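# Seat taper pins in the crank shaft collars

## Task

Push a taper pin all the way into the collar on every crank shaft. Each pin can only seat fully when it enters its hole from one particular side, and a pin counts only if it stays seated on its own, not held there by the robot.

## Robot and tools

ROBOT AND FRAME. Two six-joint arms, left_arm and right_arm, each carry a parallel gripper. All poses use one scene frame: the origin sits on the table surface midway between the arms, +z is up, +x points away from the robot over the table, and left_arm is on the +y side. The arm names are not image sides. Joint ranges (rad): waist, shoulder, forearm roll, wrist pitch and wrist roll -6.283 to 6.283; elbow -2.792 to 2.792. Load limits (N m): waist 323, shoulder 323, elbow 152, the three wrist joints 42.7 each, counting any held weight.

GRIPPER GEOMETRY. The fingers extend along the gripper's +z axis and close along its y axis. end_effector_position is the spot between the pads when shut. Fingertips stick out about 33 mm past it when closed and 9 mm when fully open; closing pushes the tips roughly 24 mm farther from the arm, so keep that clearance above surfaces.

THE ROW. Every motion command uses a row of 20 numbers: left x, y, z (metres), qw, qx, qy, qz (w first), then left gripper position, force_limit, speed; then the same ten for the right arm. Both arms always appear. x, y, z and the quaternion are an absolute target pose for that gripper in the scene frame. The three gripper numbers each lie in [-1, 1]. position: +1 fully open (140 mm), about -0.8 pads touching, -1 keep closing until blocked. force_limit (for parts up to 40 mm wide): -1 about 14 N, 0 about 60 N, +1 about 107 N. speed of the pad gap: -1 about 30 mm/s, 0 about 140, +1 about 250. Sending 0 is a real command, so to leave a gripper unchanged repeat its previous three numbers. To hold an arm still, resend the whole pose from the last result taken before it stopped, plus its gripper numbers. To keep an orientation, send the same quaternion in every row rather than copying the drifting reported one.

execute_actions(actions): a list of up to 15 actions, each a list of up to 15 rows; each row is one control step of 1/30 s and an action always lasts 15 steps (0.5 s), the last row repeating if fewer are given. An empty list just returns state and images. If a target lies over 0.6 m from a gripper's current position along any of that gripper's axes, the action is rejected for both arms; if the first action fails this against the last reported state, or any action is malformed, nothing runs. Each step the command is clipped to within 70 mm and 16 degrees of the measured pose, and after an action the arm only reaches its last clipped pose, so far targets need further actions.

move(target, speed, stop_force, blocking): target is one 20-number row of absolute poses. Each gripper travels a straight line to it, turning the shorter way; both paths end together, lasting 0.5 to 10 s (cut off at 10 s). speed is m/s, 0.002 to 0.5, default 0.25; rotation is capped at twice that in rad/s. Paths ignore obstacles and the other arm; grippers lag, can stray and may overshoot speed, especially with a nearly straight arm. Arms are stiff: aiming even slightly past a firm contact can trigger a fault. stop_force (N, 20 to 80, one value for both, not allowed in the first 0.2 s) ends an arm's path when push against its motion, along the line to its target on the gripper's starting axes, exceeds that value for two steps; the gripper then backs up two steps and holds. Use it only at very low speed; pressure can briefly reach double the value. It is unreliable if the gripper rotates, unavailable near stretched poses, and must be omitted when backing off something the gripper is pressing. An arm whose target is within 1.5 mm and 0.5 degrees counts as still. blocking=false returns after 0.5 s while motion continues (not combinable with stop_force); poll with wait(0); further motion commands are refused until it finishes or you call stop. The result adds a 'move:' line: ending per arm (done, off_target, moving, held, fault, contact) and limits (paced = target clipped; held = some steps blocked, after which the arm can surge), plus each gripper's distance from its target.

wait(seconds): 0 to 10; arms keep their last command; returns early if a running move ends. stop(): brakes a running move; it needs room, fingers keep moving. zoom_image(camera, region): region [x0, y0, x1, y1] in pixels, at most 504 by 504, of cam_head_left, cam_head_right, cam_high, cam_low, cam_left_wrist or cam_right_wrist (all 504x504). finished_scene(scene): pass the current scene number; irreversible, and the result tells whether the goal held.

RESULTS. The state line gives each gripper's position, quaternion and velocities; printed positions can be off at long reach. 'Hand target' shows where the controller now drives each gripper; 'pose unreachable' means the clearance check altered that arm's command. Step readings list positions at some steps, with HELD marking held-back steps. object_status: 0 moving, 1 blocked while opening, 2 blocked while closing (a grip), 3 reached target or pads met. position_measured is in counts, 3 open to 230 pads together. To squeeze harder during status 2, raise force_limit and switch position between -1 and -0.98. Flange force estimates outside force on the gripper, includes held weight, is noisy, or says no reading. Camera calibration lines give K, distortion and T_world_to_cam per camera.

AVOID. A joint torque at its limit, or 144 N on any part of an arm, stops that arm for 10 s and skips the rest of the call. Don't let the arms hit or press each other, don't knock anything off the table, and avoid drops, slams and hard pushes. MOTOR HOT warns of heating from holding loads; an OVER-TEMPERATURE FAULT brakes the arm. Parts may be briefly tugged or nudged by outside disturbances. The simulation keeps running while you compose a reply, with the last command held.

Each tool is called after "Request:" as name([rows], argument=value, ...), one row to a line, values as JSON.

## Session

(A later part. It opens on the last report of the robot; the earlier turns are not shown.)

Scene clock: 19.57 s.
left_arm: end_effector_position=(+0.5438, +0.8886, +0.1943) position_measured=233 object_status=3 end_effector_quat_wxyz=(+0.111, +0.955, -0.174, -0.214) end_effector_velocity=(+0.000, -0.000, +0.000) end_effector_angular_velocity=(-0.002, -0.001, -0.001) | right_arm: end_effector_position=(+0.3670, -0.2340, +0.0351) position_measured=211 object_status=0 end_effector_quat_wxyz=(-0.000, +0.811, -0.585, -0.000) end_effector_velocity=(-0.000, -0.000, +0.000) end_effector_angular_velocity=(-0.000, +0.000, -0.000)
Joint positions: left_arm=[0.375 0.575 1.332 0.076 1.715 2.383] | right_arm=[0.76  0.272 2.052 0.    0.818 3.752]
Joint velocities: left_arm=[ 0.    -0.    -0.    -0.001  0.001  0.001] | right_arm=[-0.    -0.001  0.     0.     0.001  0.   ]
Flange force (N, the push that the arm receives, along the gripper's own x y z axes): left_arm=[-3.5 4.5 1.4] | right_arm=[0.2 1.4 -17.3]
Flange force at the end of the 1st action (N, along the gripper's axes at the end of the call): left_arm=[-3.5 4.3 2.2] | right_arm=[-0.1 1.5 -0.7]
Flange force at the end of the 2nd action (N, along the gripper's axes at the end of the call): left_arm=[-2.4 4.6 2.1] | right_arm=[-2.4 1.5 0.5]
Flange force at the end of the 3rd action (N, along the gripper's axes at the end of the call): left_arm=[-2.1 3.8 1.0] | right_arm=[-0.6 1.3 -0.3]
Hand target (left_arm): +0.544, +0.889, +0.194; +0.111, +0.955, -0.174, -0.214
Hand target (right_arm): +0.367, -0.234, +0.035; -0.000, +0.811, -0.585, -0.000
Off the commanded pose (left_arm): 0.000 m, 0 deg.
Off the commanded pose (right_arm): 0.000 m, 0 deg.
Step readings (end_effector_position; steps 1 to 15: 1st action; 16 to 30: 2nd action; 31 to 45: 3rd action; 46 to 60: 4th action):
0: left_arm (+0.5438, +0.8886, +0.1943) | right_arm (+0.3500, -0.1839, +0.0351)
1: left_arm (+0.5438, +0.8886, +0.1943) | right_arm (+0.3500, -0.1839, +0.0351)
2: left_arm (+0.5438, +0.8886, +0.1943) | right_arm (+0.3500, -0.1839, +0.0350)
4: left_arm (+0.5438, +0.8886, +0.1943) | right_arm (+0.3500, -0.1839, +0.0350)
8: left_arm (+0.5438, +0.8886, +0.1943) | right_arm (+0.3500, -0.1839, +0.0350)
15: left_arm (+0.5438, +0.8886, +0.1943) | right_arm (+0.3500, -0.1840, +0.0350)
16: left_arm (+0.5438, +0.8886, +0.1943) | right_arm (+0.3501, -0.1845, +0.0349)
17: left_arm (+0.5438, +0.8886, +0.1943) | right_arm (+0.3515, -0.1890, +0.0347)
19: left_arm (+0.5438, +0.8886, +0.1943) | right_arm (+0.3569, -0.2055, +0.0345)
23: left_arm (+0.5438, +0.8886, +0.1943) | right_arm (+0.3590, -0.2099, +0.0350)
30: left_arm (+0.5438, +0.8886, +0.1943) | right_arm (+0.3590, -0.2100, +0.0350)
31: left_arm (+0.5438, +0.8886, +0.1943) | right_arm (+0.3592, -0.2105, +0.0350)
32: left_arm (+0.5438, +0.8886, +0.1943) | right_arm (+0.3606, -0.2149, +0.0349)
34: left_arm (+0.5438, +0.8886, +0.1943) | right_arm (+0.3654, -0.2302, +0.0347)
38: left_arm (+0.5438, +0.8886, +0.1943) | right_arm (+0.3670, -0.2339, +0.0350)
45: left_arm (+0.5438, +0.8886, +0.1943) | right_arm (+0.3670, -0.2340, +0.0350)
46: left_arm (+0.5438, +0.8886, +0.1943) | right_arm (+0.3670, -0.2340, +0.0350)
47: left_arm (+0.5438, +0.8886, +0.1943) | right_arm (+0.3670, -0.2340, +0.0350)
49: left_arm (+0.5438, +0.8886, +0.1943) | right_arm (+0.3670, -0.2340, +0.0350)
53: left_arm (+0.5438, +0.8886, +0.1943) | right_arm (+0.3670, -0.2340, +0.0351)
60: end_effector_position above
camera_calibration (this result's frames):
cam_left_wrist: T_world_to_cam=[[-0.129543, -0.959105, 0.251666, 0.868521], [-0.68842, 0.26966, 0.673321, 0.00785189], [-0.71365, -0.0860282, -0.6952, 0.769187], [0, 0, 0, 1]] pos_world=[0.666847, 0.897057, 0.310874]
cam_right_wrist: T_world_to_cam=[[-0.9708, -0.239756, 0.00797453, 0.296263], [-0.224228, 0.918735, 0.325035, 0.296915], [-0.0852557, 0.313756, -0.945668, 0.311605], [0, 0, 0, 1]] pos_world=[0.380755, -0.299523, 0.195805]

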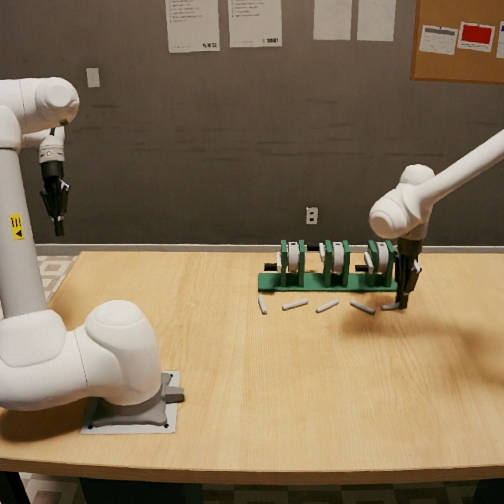

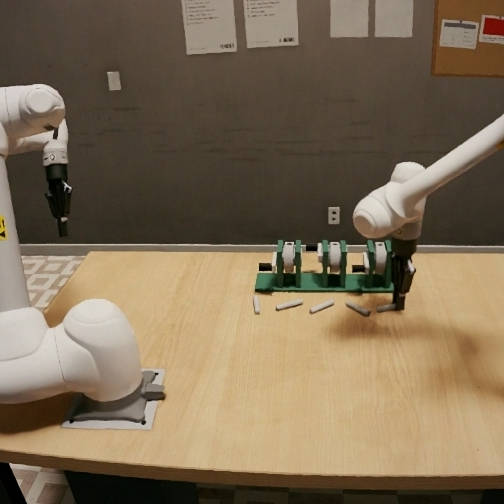

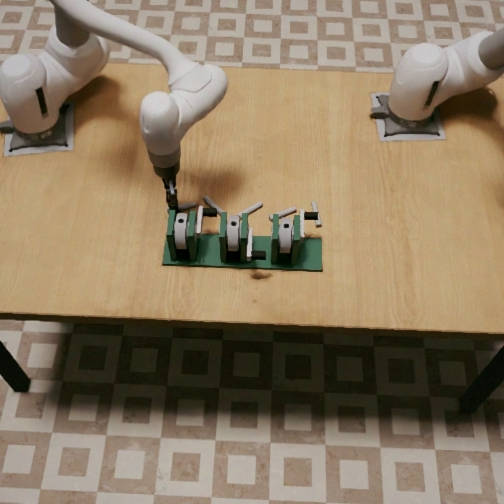

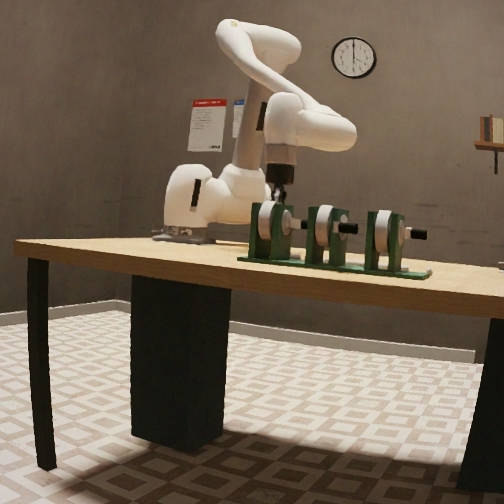

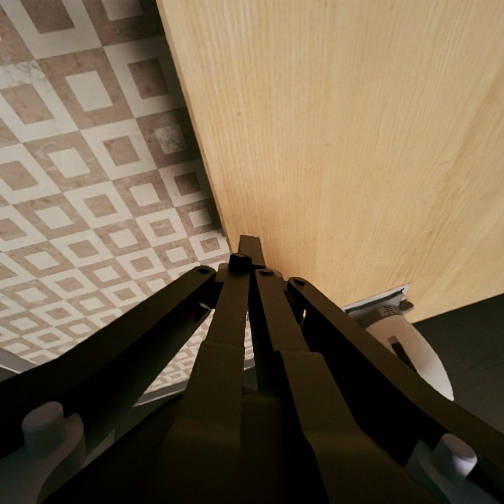

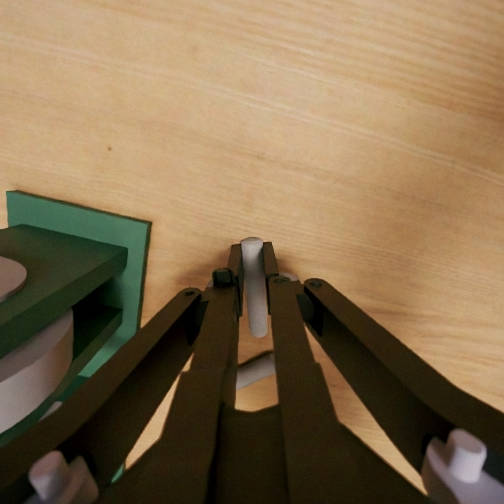

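Request:
move(target=[0.54,0.7,0.3,0,1,0,0,-1,0,0,0.367,-0.234,0.22,0,0.811,-0.585,0,-1,0.5,-0.5])

Request:
move(target=[0.52,0.4,0.3,0,1,0,0,-1,0,0,0.487,-0.187,0.29,0,0.7071,0,0.7071,-1,0.5,-0.5])

Request:
move(target=[0.52,0.4,0.3,0,1,0,0,-1,0,0,0.487,-0.187,0.24,0,0.7071,0,0.7071,-1,0.5,-0.5], speed=0.1)

Request:
zoom_image(camera="cam_low", region=[220,140,320,240])

Request:
zoom_image(camera="cam_high", region=[140,170,220,250])

Request:
zoom_image(camera="cam_head_left", region=[340,190,420,270])

Scene clock: 22.33 s.
left_arm: end_effector_position=(+0.5398, +0.6999, +0.3002) position_measured=233 object_status=3 end_effector_quat_wxyz=(+0.001, +1.000, +0.000, -0.000) end_effector_velocity=(-0.000, -0.000, +0.000) end_effector_angular_velocity=(-0.000, -0.000, +0.001) | right_arm: end_effector_position=(+0.3670, -0.2338, +0.2198) position_measured=211 object_status=2 end_effector_quat_wxyz=(+0.000, +0.811, -0.585, -0.000) end_effector_velocity=(-0.001, +0.000, +0.001) end_effector_angular_velocity=(-0.000, +0.000, +0.001)
Joint positions: left_arm=[ 0.15   0.145  1.666 -0.001  1.33   1.805] | right_arm=[0.76  0.096 1.874 0.    1.172 3.751]
Joint velocities: left_arm=[-0.    -0.     0.    -0.     0.    -0.002] | right_arm=[ 0.001 -0.001 -0.     0.     0.002 -0.   ]
Flange force (N, the push that the arm receives, along the gripper's own x y z axes): left_arm=[-2.6 0.0 2.2] | right_arm=[-1.5 1.5 2.2]
Hand target (left_arm): +0.540, +0.700, +0.300; +0.001, +1.000, +0.000, +0.000
Hand target (right_arm): +0.367, -0.234, +0.220; -0.000, +0.811, -0.585, -0.000
Off the commanded pose (left_arm): 0.000 m, 0 deg.
Off the commanded pose (right_arm): 0.000 m, 0 deg.
move: done
camera_calibration (this result's frames):
cam_left_wrist: T_world_to_cam=[[0.161316, -0.986328, 0.0336834, 0.587835], [-0.935188, -0.14187, 0.324493, 0.510647], [-0.315278, -0.0838461, -0.945288, 0.682205], [0, 0, 0, 1]] pos_world=[0.597808, 0.709444, 0.459379]
cam_right_wrist: T_world_to_cam=[[-0.970687, -0.240204, 0.00834753, 0.294587], [-0.224525, 0.918625, 0.325142, 0.236773], [-0.0857687, 0.313737, -0.945628, 0.486434], [0, 0, 0, 1]] pos_world=[0.380834, -0.299357, 0.380542]

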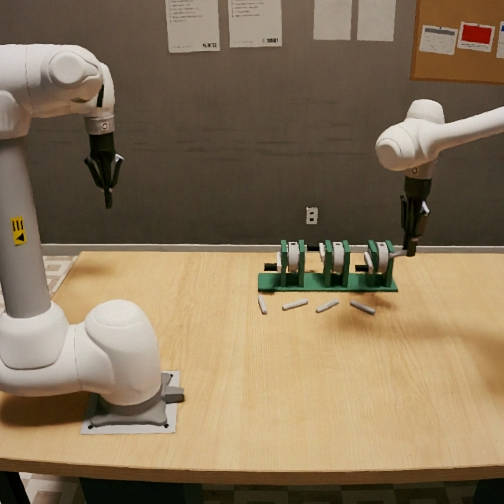

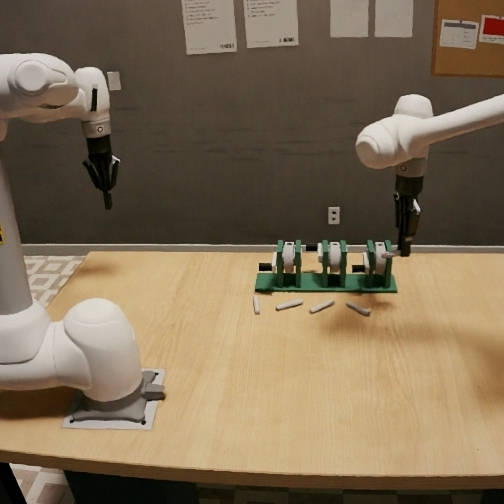

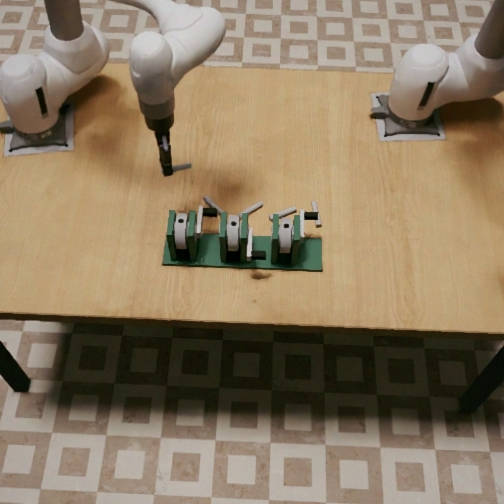

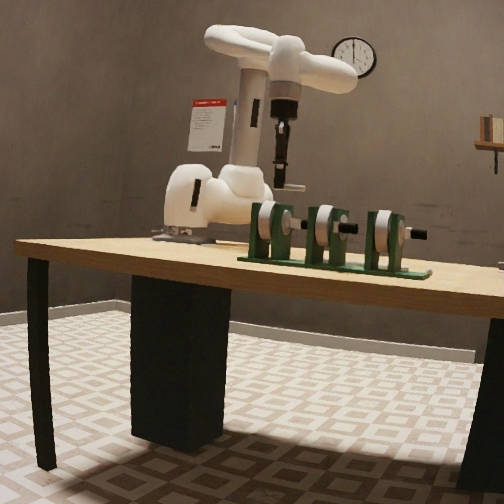

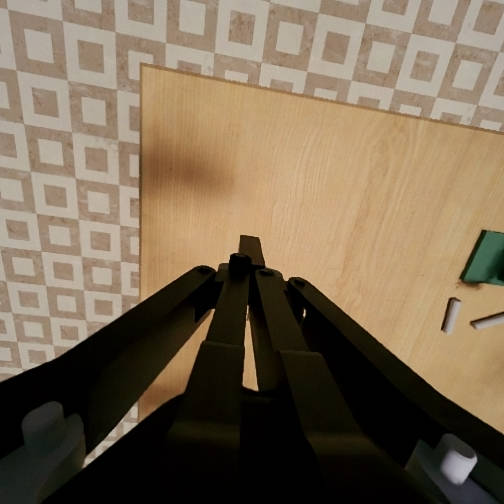

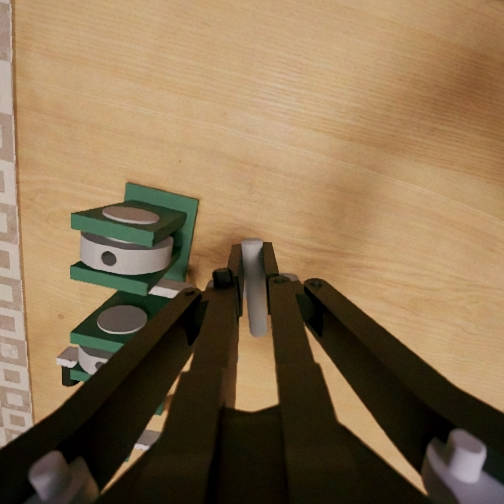

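Scene clock: 26.53 s.
left_arm: end_effector_position=(+0.5196, +0.3998, +0.3000) position_measured=233 object_status=3 end_effector_quat_wxyz=(+0.001, +1.000, +0.000, -0.000) end_effector_velocity=(-0.001, +0.000, -0.001) end_effector_angular_velocity=(+0.001, +0.000, +0.000) | right_arm: end_effector_position=(+0.4873, -0.1876, +0.2895) position_measured=211 object_status=2 end_effector_quat_wxyz=(+0.001, +0.708, +0.001, +0.707) end_effector_velocity=(+0.000, -0.000, +0.000) end_effector_angular_velocity=(-0.001, -0.002, -0.000)
Joint positions: left_arm=[-0.343  0.091  1.728 -0.001  1.323  1.312] | right_arm=[ 1.143  0.334  2.168 -1.778  1.417  4.086]
Joint velocities: left_arm=[-0.    -0.     0.002  0.001 -0.001 -0.001] | right_arm=[-0.    -0.     0.    -0.001  0.002 -0.   ]
Flange force (N, the push that the arm receives, along the gripper's own x y z axes): left_arm=[-2.5 0.8 1.1] | right_arm=[-3.4 1.3 -1.4]
Hand target (left_arm): +0.520, +0.400, +0.300; +0.001, +1.000, +0.000, -0.000
Hand target (right_arm): +0.487, -0.188, +0.289; +0.001, +0.708, +0.001, +0.707
Off the commanded pose (left_arm): 0.000 m, 0 deg.
Off the commanded pose (right_arm): 0.001 m, 0 deg.
move: done
camera_calibration (this result's frames):
cam_left_wrist: T_world_to_cam=[[0.161279, -0.986332, 0.0337506, 0.295088], [-0.935008, -0.141764, 0.325057, 0.448912], [-0.31583, -0.083982, -0.945092, 0.650764], [0, 0, 0, 1]] pos_world=[0.577675, 0.409346, 0.459151]
cam_right_wrist: T_world_to_cam=[[-0.00826878, -0.997016, -0.0767463, -0.164476], [-0.326113, 0.0752415, -0.942332, 0.456921], [0.945295, 0.0172361, -0.325762, -0.189395], [0, 0, 0, 1]] pos_world=[0.326682, -0.1951, 0.35625]

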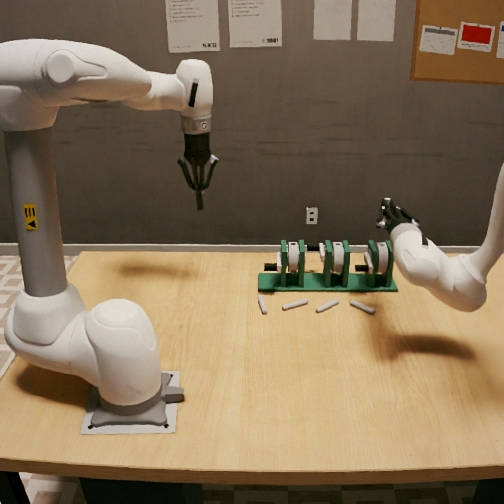

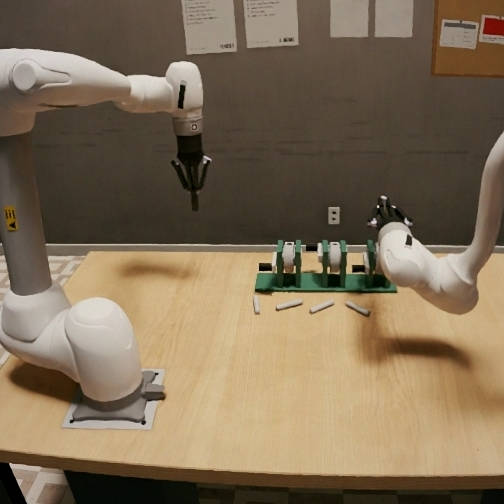

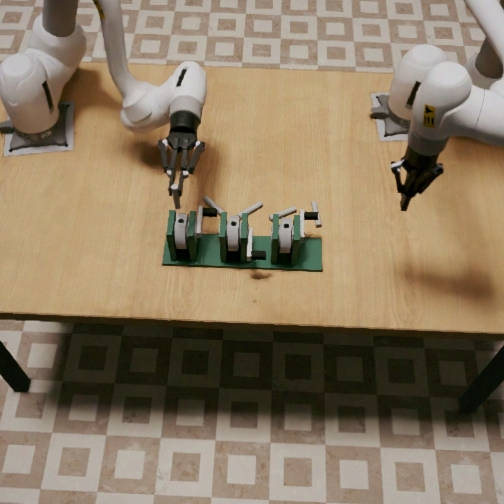

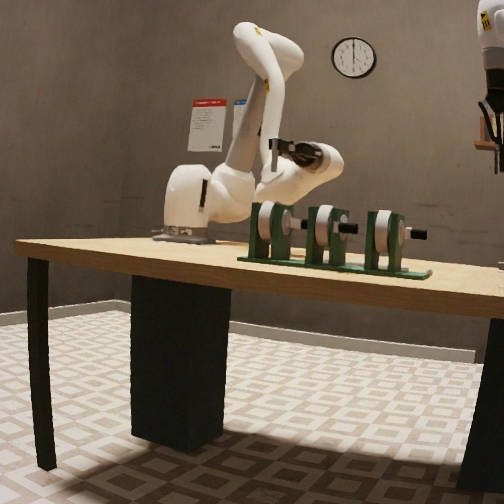

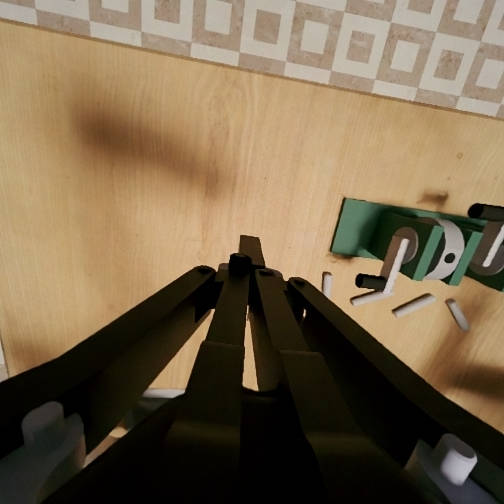

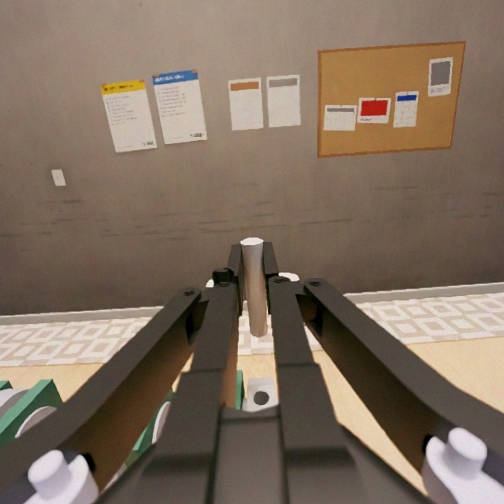

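Scene clock: 27.33 s.
left_arm: end_effector_position=(+0.5200, +0.4000, +0.3000) position_measured=233 object_status=3 end_effector_quat_wxyz=(+0.000, +1.000, -0.000, -0.000) end_effector_velocity=(+0.000, -0.000, +0.000) end_effector_angular_velocity=(-0.000, -0.001, -0.000) | right_arm: end_effector_position=(+0.4870, -0.1871, +0.2401) position_measured=211 object_status=2 end_effector_quat_wxyz=(+0.000, +0.707, -0.000, +0.707) end_effector_velocity=(+0.001, -0.000, +0.000) end_effector_angular_velocity=(+0.001, -0.000, -0.001)
Joint positions: left_arm=[-0.343  0.092  1.728 -0.     1.322  1.312] | right_arm=[ 1.144  0.415  2.187 -1.792  1.441  4.188]
Joint velocities: left_arm=[-0.     0.    -0.001 -0.    -0.     0.   ] | right_arm=[-0.001 -0.001  0.    -0.    -0.     0.   ]
Flange force (N, the push that the arm receives, along the gripper's own x y z axes): left_arm=[-4.2 1.0 1.2] | right_arm=[-3.4 1.5 -0.8]
Hand target (left_arm): +0.520, +0.400, +0.300; +0.000, +1.000, -0.000, +0.000
Hand target (right_arm): +0.487, -0.187, +0.240; +0.000, +0.707, -0.000, +0.707
Off the commanded pose (left_arm): 0.000 m, 0 deg.
Off the commanded pose (right_arm): 0.000 m, 0 deg.
move: done
camera_calibration (this result's frames):
cam_left_wrist: T_world_to_cam=[[0.161213, -0.98638, 0.0326467, 0.295639], [-0.935213, -0.142116, 0.324314, 0.449798], [-0.315258, -0.0828152, -0.945386, 0.650258], [0, 0, 0, 1]] pos_world=[0.577995, 0.409387, 0.459217]
cam_right_wrist: T_world_to_cam=[[-0.0082649, -0.996859, -0.0787674, -0.167219], [-0.324858, 0.0771742, -0.942609, 0.41003], [0.945727, 0.0177976, -0.324475, -0.205578], [0, 0, 0, 1]] pos_world=[0.32624, -0.194679, 0.306622]

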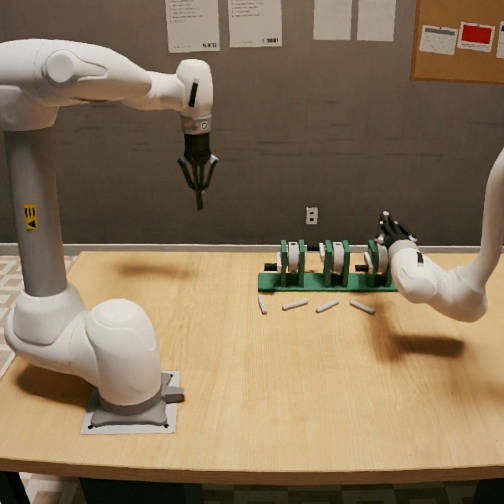

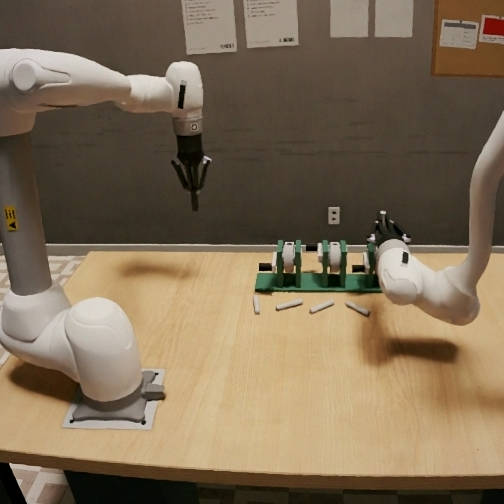

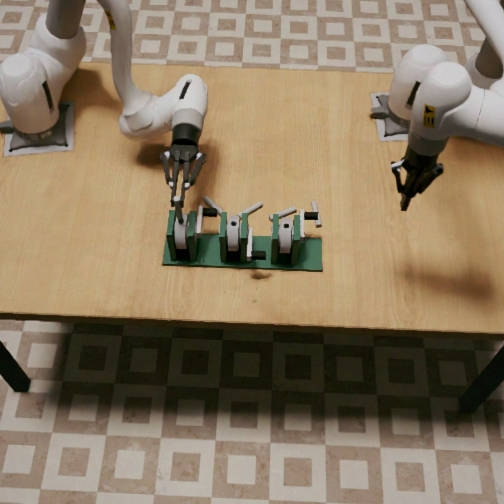

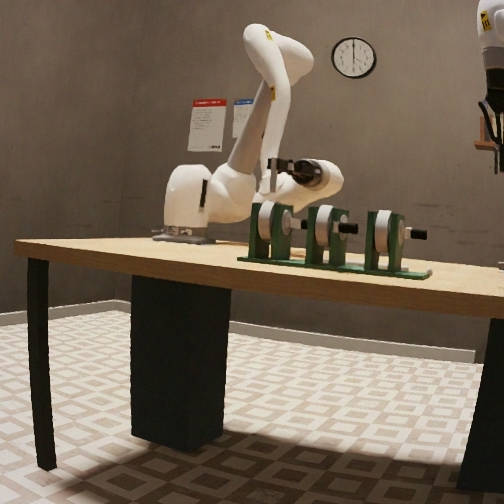

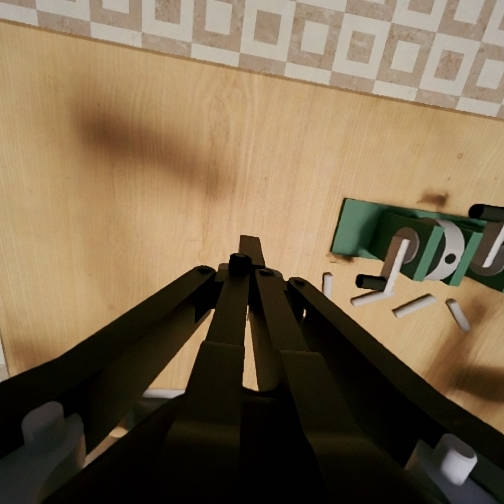

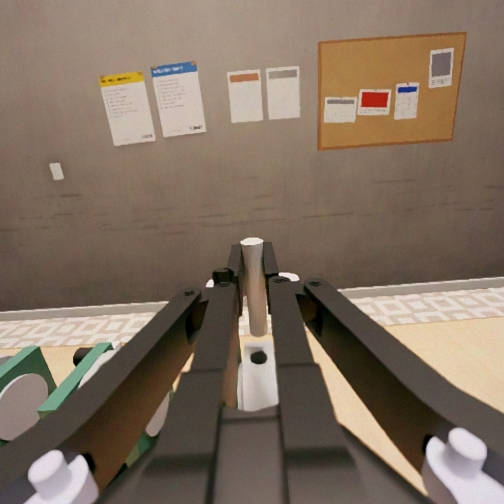

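Region (220, 140, 320, 240) of cam_low's 504x504 image, scaled by 5.040, with more detail than that image has.

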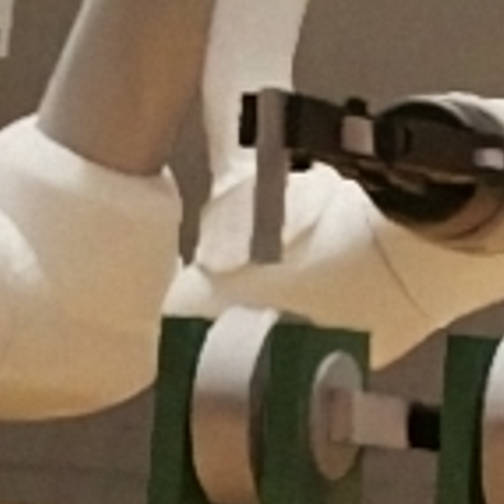

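Region (140, 170, 220, 250) of cam_high's 504x504 image, scaled by 6.300, with more detail than that image has.

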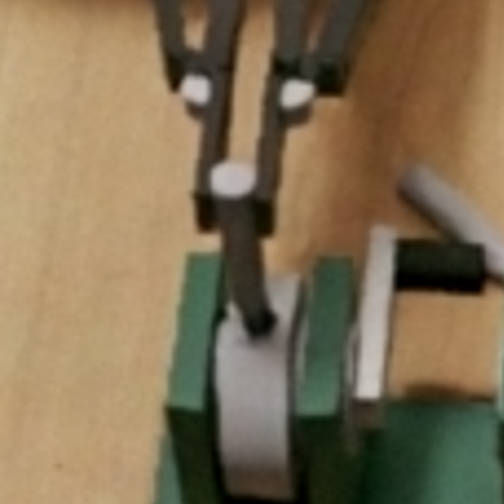

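Region (340, 190, 420, 270) of cam_head_left's 504x504 image, scaled by 6.300, with more detail than that image has.

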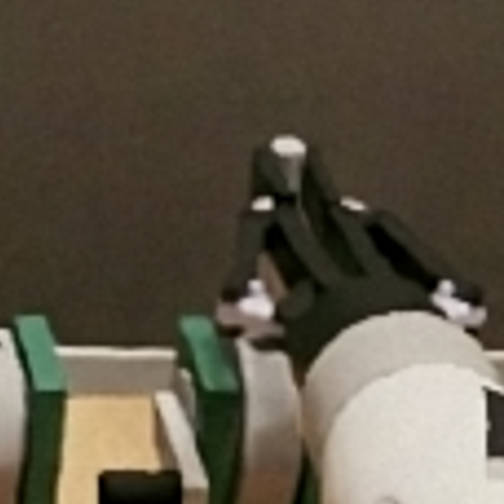

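Request:
move(target=[0.52,0.4,0.3,0,1,0,0,-1,0,0,0.484,-0.1855,0.223,0,0.7071,0,0.7071,-1,0.5,-0.5], speed=0.05)

Request:
zoom_image(camera="cam_right_wrist", region=[220,300,300,380])

Request:
zoom_image(camera="cam_high", region=[155,190,205,240])

Request:
zoom_image(camera="cam_low", region=[240,160,300,220])

Scene clock: 29.00 s.
left_arm: end_effector_position=(+0.5200, +0.4000, +0.3000) position_measured=233 object_status=3 end_effector_quat_wxyz=(+0.000, +1.000, -0.000, +0.000) end_effector_velocity=(+0.000, +0.001, +0.000) end_effector_angular_velocity=(+0.001, -0.000, +0.000) | right_arm: end_effector_position=(+0.4840, -0.1855, +0.2230) position_measured=211 object_status=2 end_effector_quat_wxyz=(+0.000, +0.707, -0.000, +0.707) end_effector_velocity=(-0.000, +0.000, +0.001) end_effector_angular_velocity=(+0.003, -0.001, +0.000)
Joint positions: left_arm=[-0.343  0.092  1.728  0.     1.322  1.312] | right_arm=[ 1.15   0.446  2.19  -1.79   1.451  4.219]
Joint velocities: left_arm=[ 0.001 -0.    -0.     0.001  0.     0.   ] | right_arm=[ 0.    -0.002 -0.     0.     0.001  0.001]
Flange force (N, the push that the arm receives, along the gripper's own x y z axes): left_arm=[-3.5 0.2 1.2] | right_arm=[-2.8 1.7 -0.6]
Hand target (left_arm): +0.520, +0.400, +0.300; +0.000, +1.000, -0.000, +0.000
Hand target (right_arm): +0.484, -0.186, +0.223; +0.000, +0.707, -0.000, +0.707
Off the commanded pose (left_arm): 0.000 m, 0 deg.
Off the commanded pose (right_arm): 0.000 m, 0 deg.
move: done
camera_calibration (this result's frames):
cam_left_wrist: T_world_to_cam=[[0.161213, -0.98638, 0.0326424, 0.295641], [-0.935213, -0.142118, 0.324312, 0.449801], [-0.315256, -0.0828111, -0.945387, 0.650256], [0, 0, 0, 1]] pos_world=[0.577996, 0.409387, 0.459217]
cam_right_wrist: T_world_to_cam=[[-0.00813525, -0.996861, -0.0787574, -0.167104], [-0.324902, 0.0771218, -0.942598, 0.392856], [0.945713, 0.0179202, -0.324509, -0.208278], [0, 0, 0, 1]] pos_world=[0.323252, -0.193145, 0.289557]

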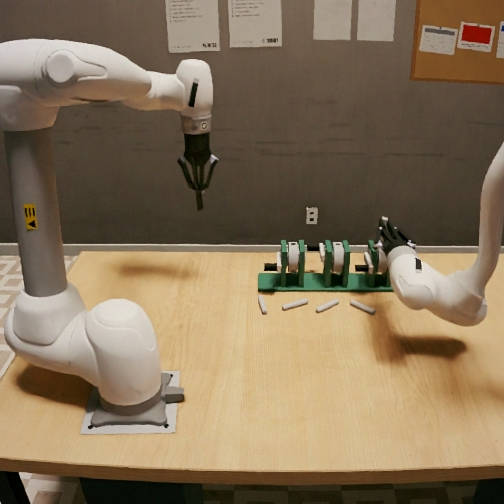

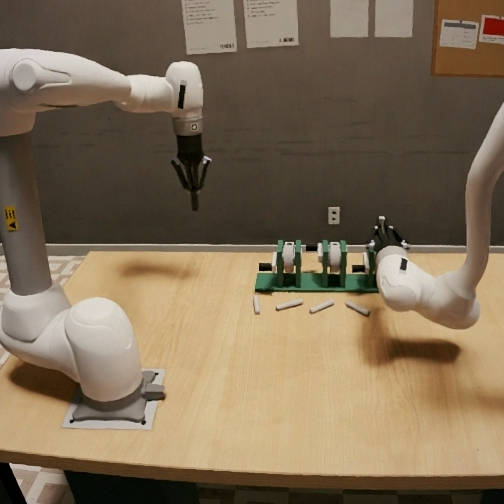

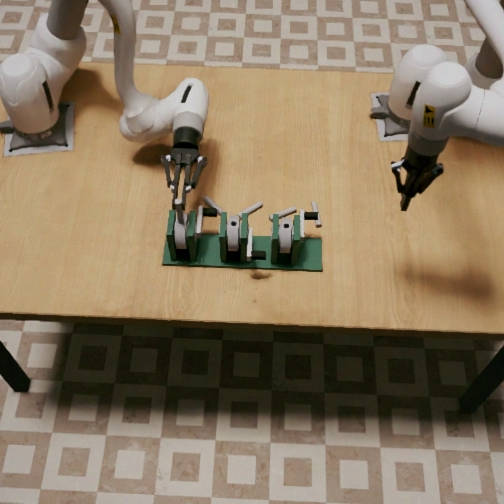

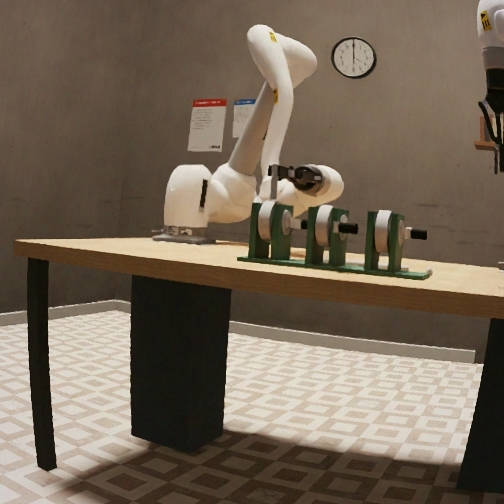

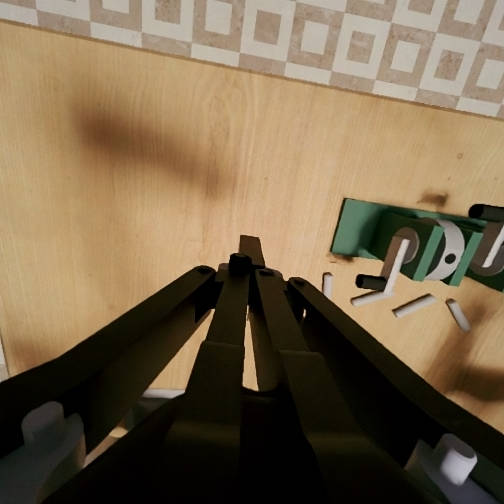

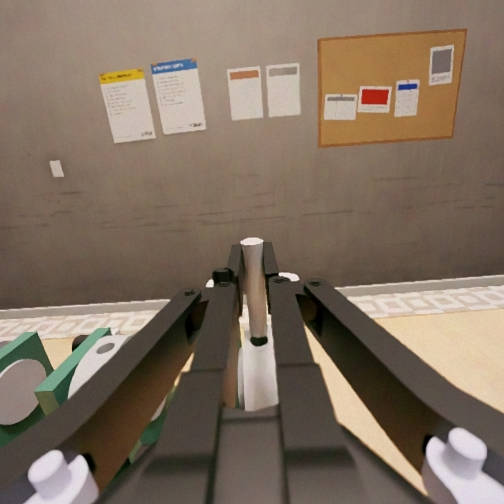

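Region (220, 300, 300, 380) of cam_right_wrist's 504x504 image, scaled by 6.300, with more detail than that image has.

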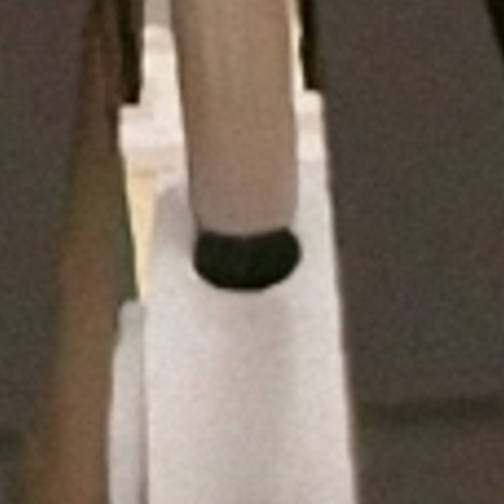

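Region (155, 190, 205, 240) of cam_high's 504x504 image, scaled by 10.080, with more detail than that image has.

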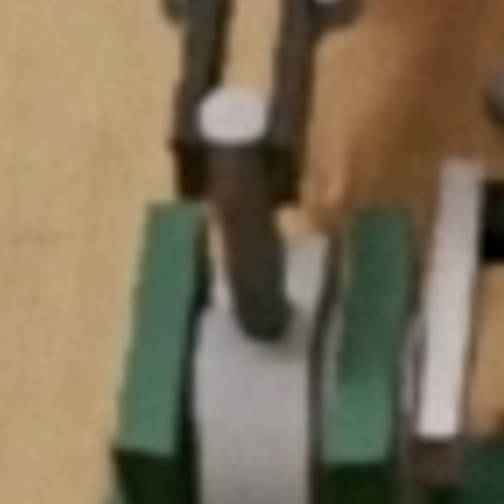

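Region (240, 160, 300, 220) of cam_low's 504x504 image, scaled by 8.400, with more detail than that image has.

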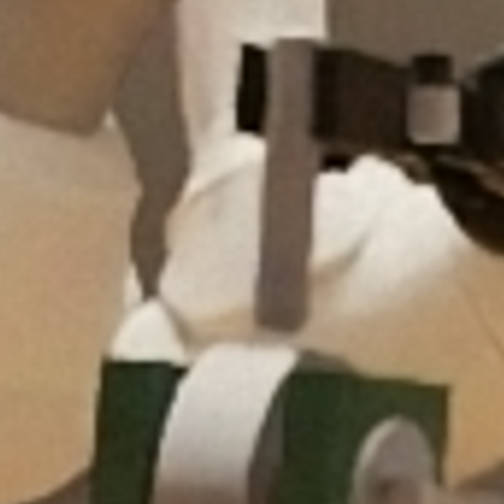

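Request:
move(target=[0.52,0.4,0.3,0,1,0,0,-1,0,0,0.481,-0.0355,0.224,0,0.7071,0,0.7071,-1,0.5,-0.5], speed=0.15)

Request:
zoom_image(camera="cam_right_wrist", region=[220,300,300,380])

Request:
zoom_image(camera="cam_high", region=[210,190,260,240])

Request:
zoom_image(camera="cam_low", region=[300,160,360,220])

Scene clock: 31.10 s.
left_arm: end_effector_position=(+0.5200, +0.4000, +0.3000) position_measured=233 object_status=3 end_effector_quat_wxyz=(+0.000, +1.000, -0.000, +0.000) end_effector_velocity=(+0.000, -0.000, +0.001) end_effector_angular_velocity=(-0.001, -0.000, -0.000) | right_arm: end_effector_position=(+0.4808, -0.0354, +0.2239) position_measured=211 object_status=2 end_effector_quat_wxyz=(-0.000, +0.707, +0.000, +0.707) end_effector_velocity=(+0.001, -0.000, +0.000) end_effector_angular_velocity=(+0.000, -0.001, -0.001)
Joint positions: left_arm=[-0.343  0.092  1.728  0.     1.322  1.312] | right_arm=[ 1.209  0.591  1.895 -1.723  1.455  4.066]
Joint velocities: left_arm=[-0.     0.    -0.001 -0.     0.001  0.   ] | right_arm=[-0.001  0.    -0.001  0.     0.001 -0.   ]
Flange force (N, the push that the arm receives, along the gripper's own x y z axes): left_arm=[-2.6 0.8 0.2] | right_arm=[-3.3 0.9 0.1]
Hand target (left_arm): +0.520, +0.400, +0.300; -0.000, +1.000, +0.000, +0.000
Hand target (right_arm): +0.481, -0.035, +0.224; -0.000, +0.707, +0.000, +0.707
Off the commanded pose (left_arm): 0.000 m, 0 deg.
Off the commanded pose (right_arm): 0.000 m, 0 deg.
move: done
camera_calibration (this result's frames):
cam_left_wrist: T_world_to_cam=[[0.161213, -0.98638, 0.0326426, 0.29564], [-0.935213, -0.142118, 0.324312, 0.449801], [-0.315255, -0.0828112, -0.945387, 0.650257], [0, 0, 0, 1]] pos_world=[0.577996, 0.409387, 0.459218]
cam_right_wrist: T_world_to_cam=[[-0.00779335, -0.996866, -0.0787191, -0.0175597], [-0.324991, 0.076973, -0.942579, 0.381122], [0.945685, 0.0182372, -0.324573, -0.20765], [0, 0, 0, 1]] pos_world=[0.320096, -0.0430539, 0.290458]

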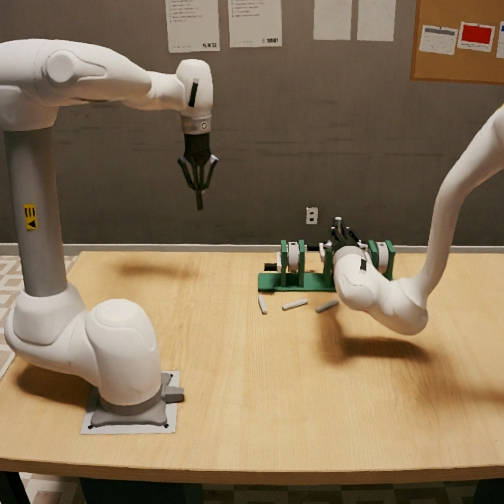

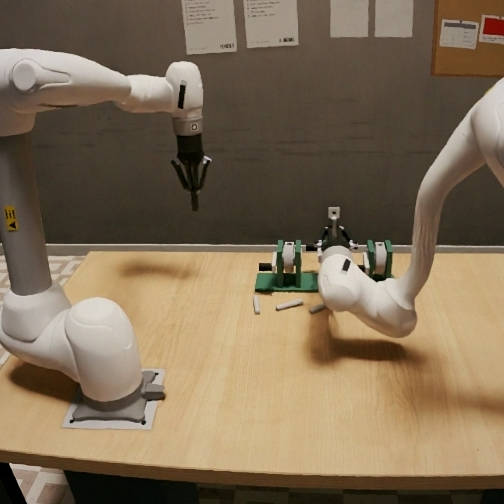

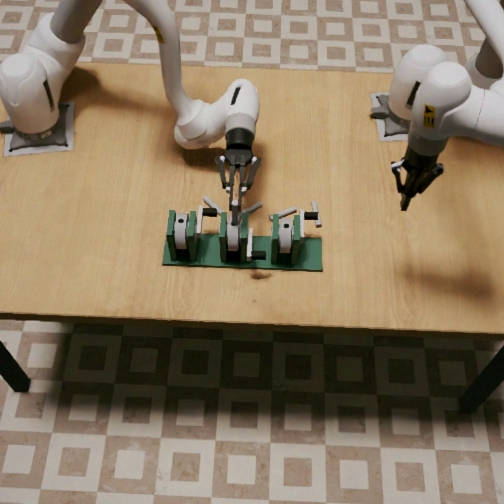

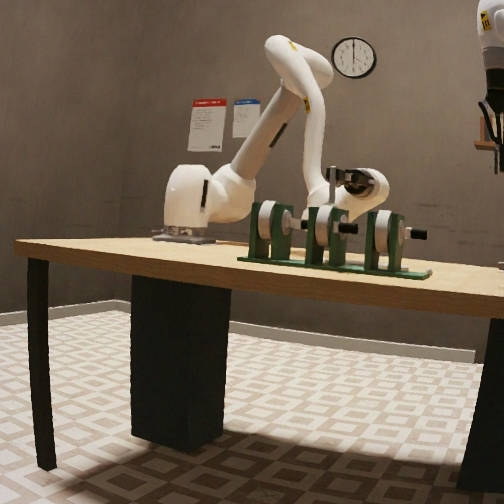

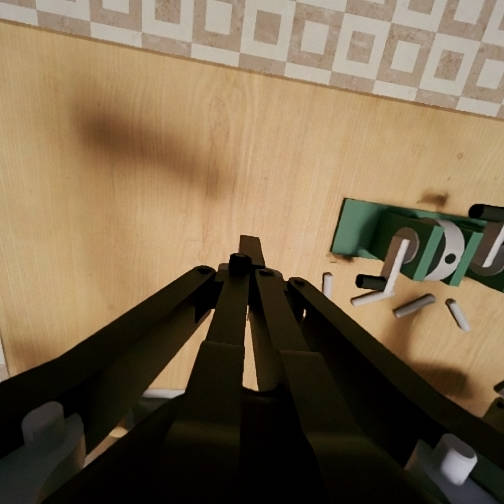

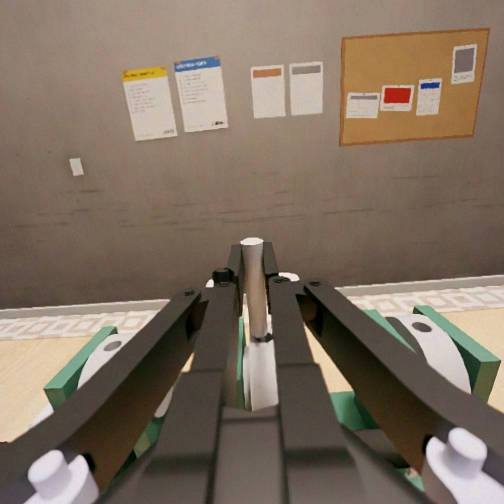

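Region (220, 300, 300, 380) of cam_right_wrist's 504x504 image, scaled by 6.300, with more detail than that image has.

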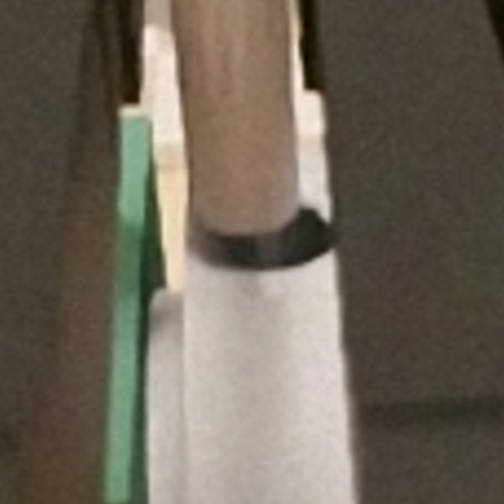

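Region (210, 190, 260, 240) of cam_high's 504x504 image, scaled by 10.080, with more detail than that image has.

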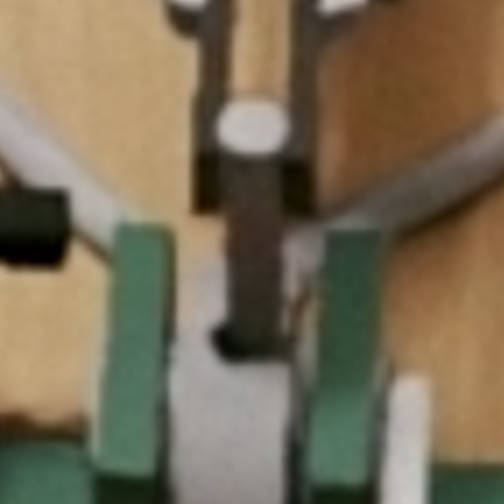

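Region (300, 160, 360, 220) of cam_low's 504x504 image, scaled by 8.400, with more detail than that image has.

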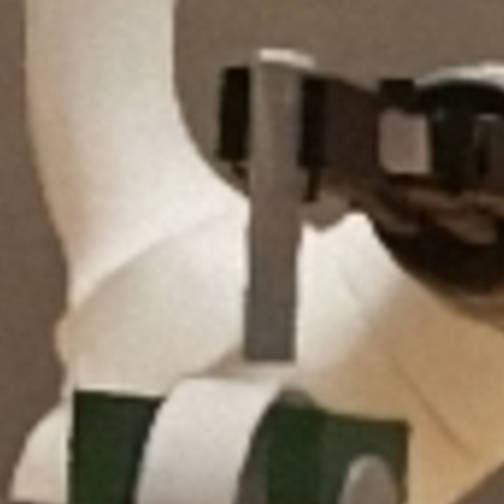

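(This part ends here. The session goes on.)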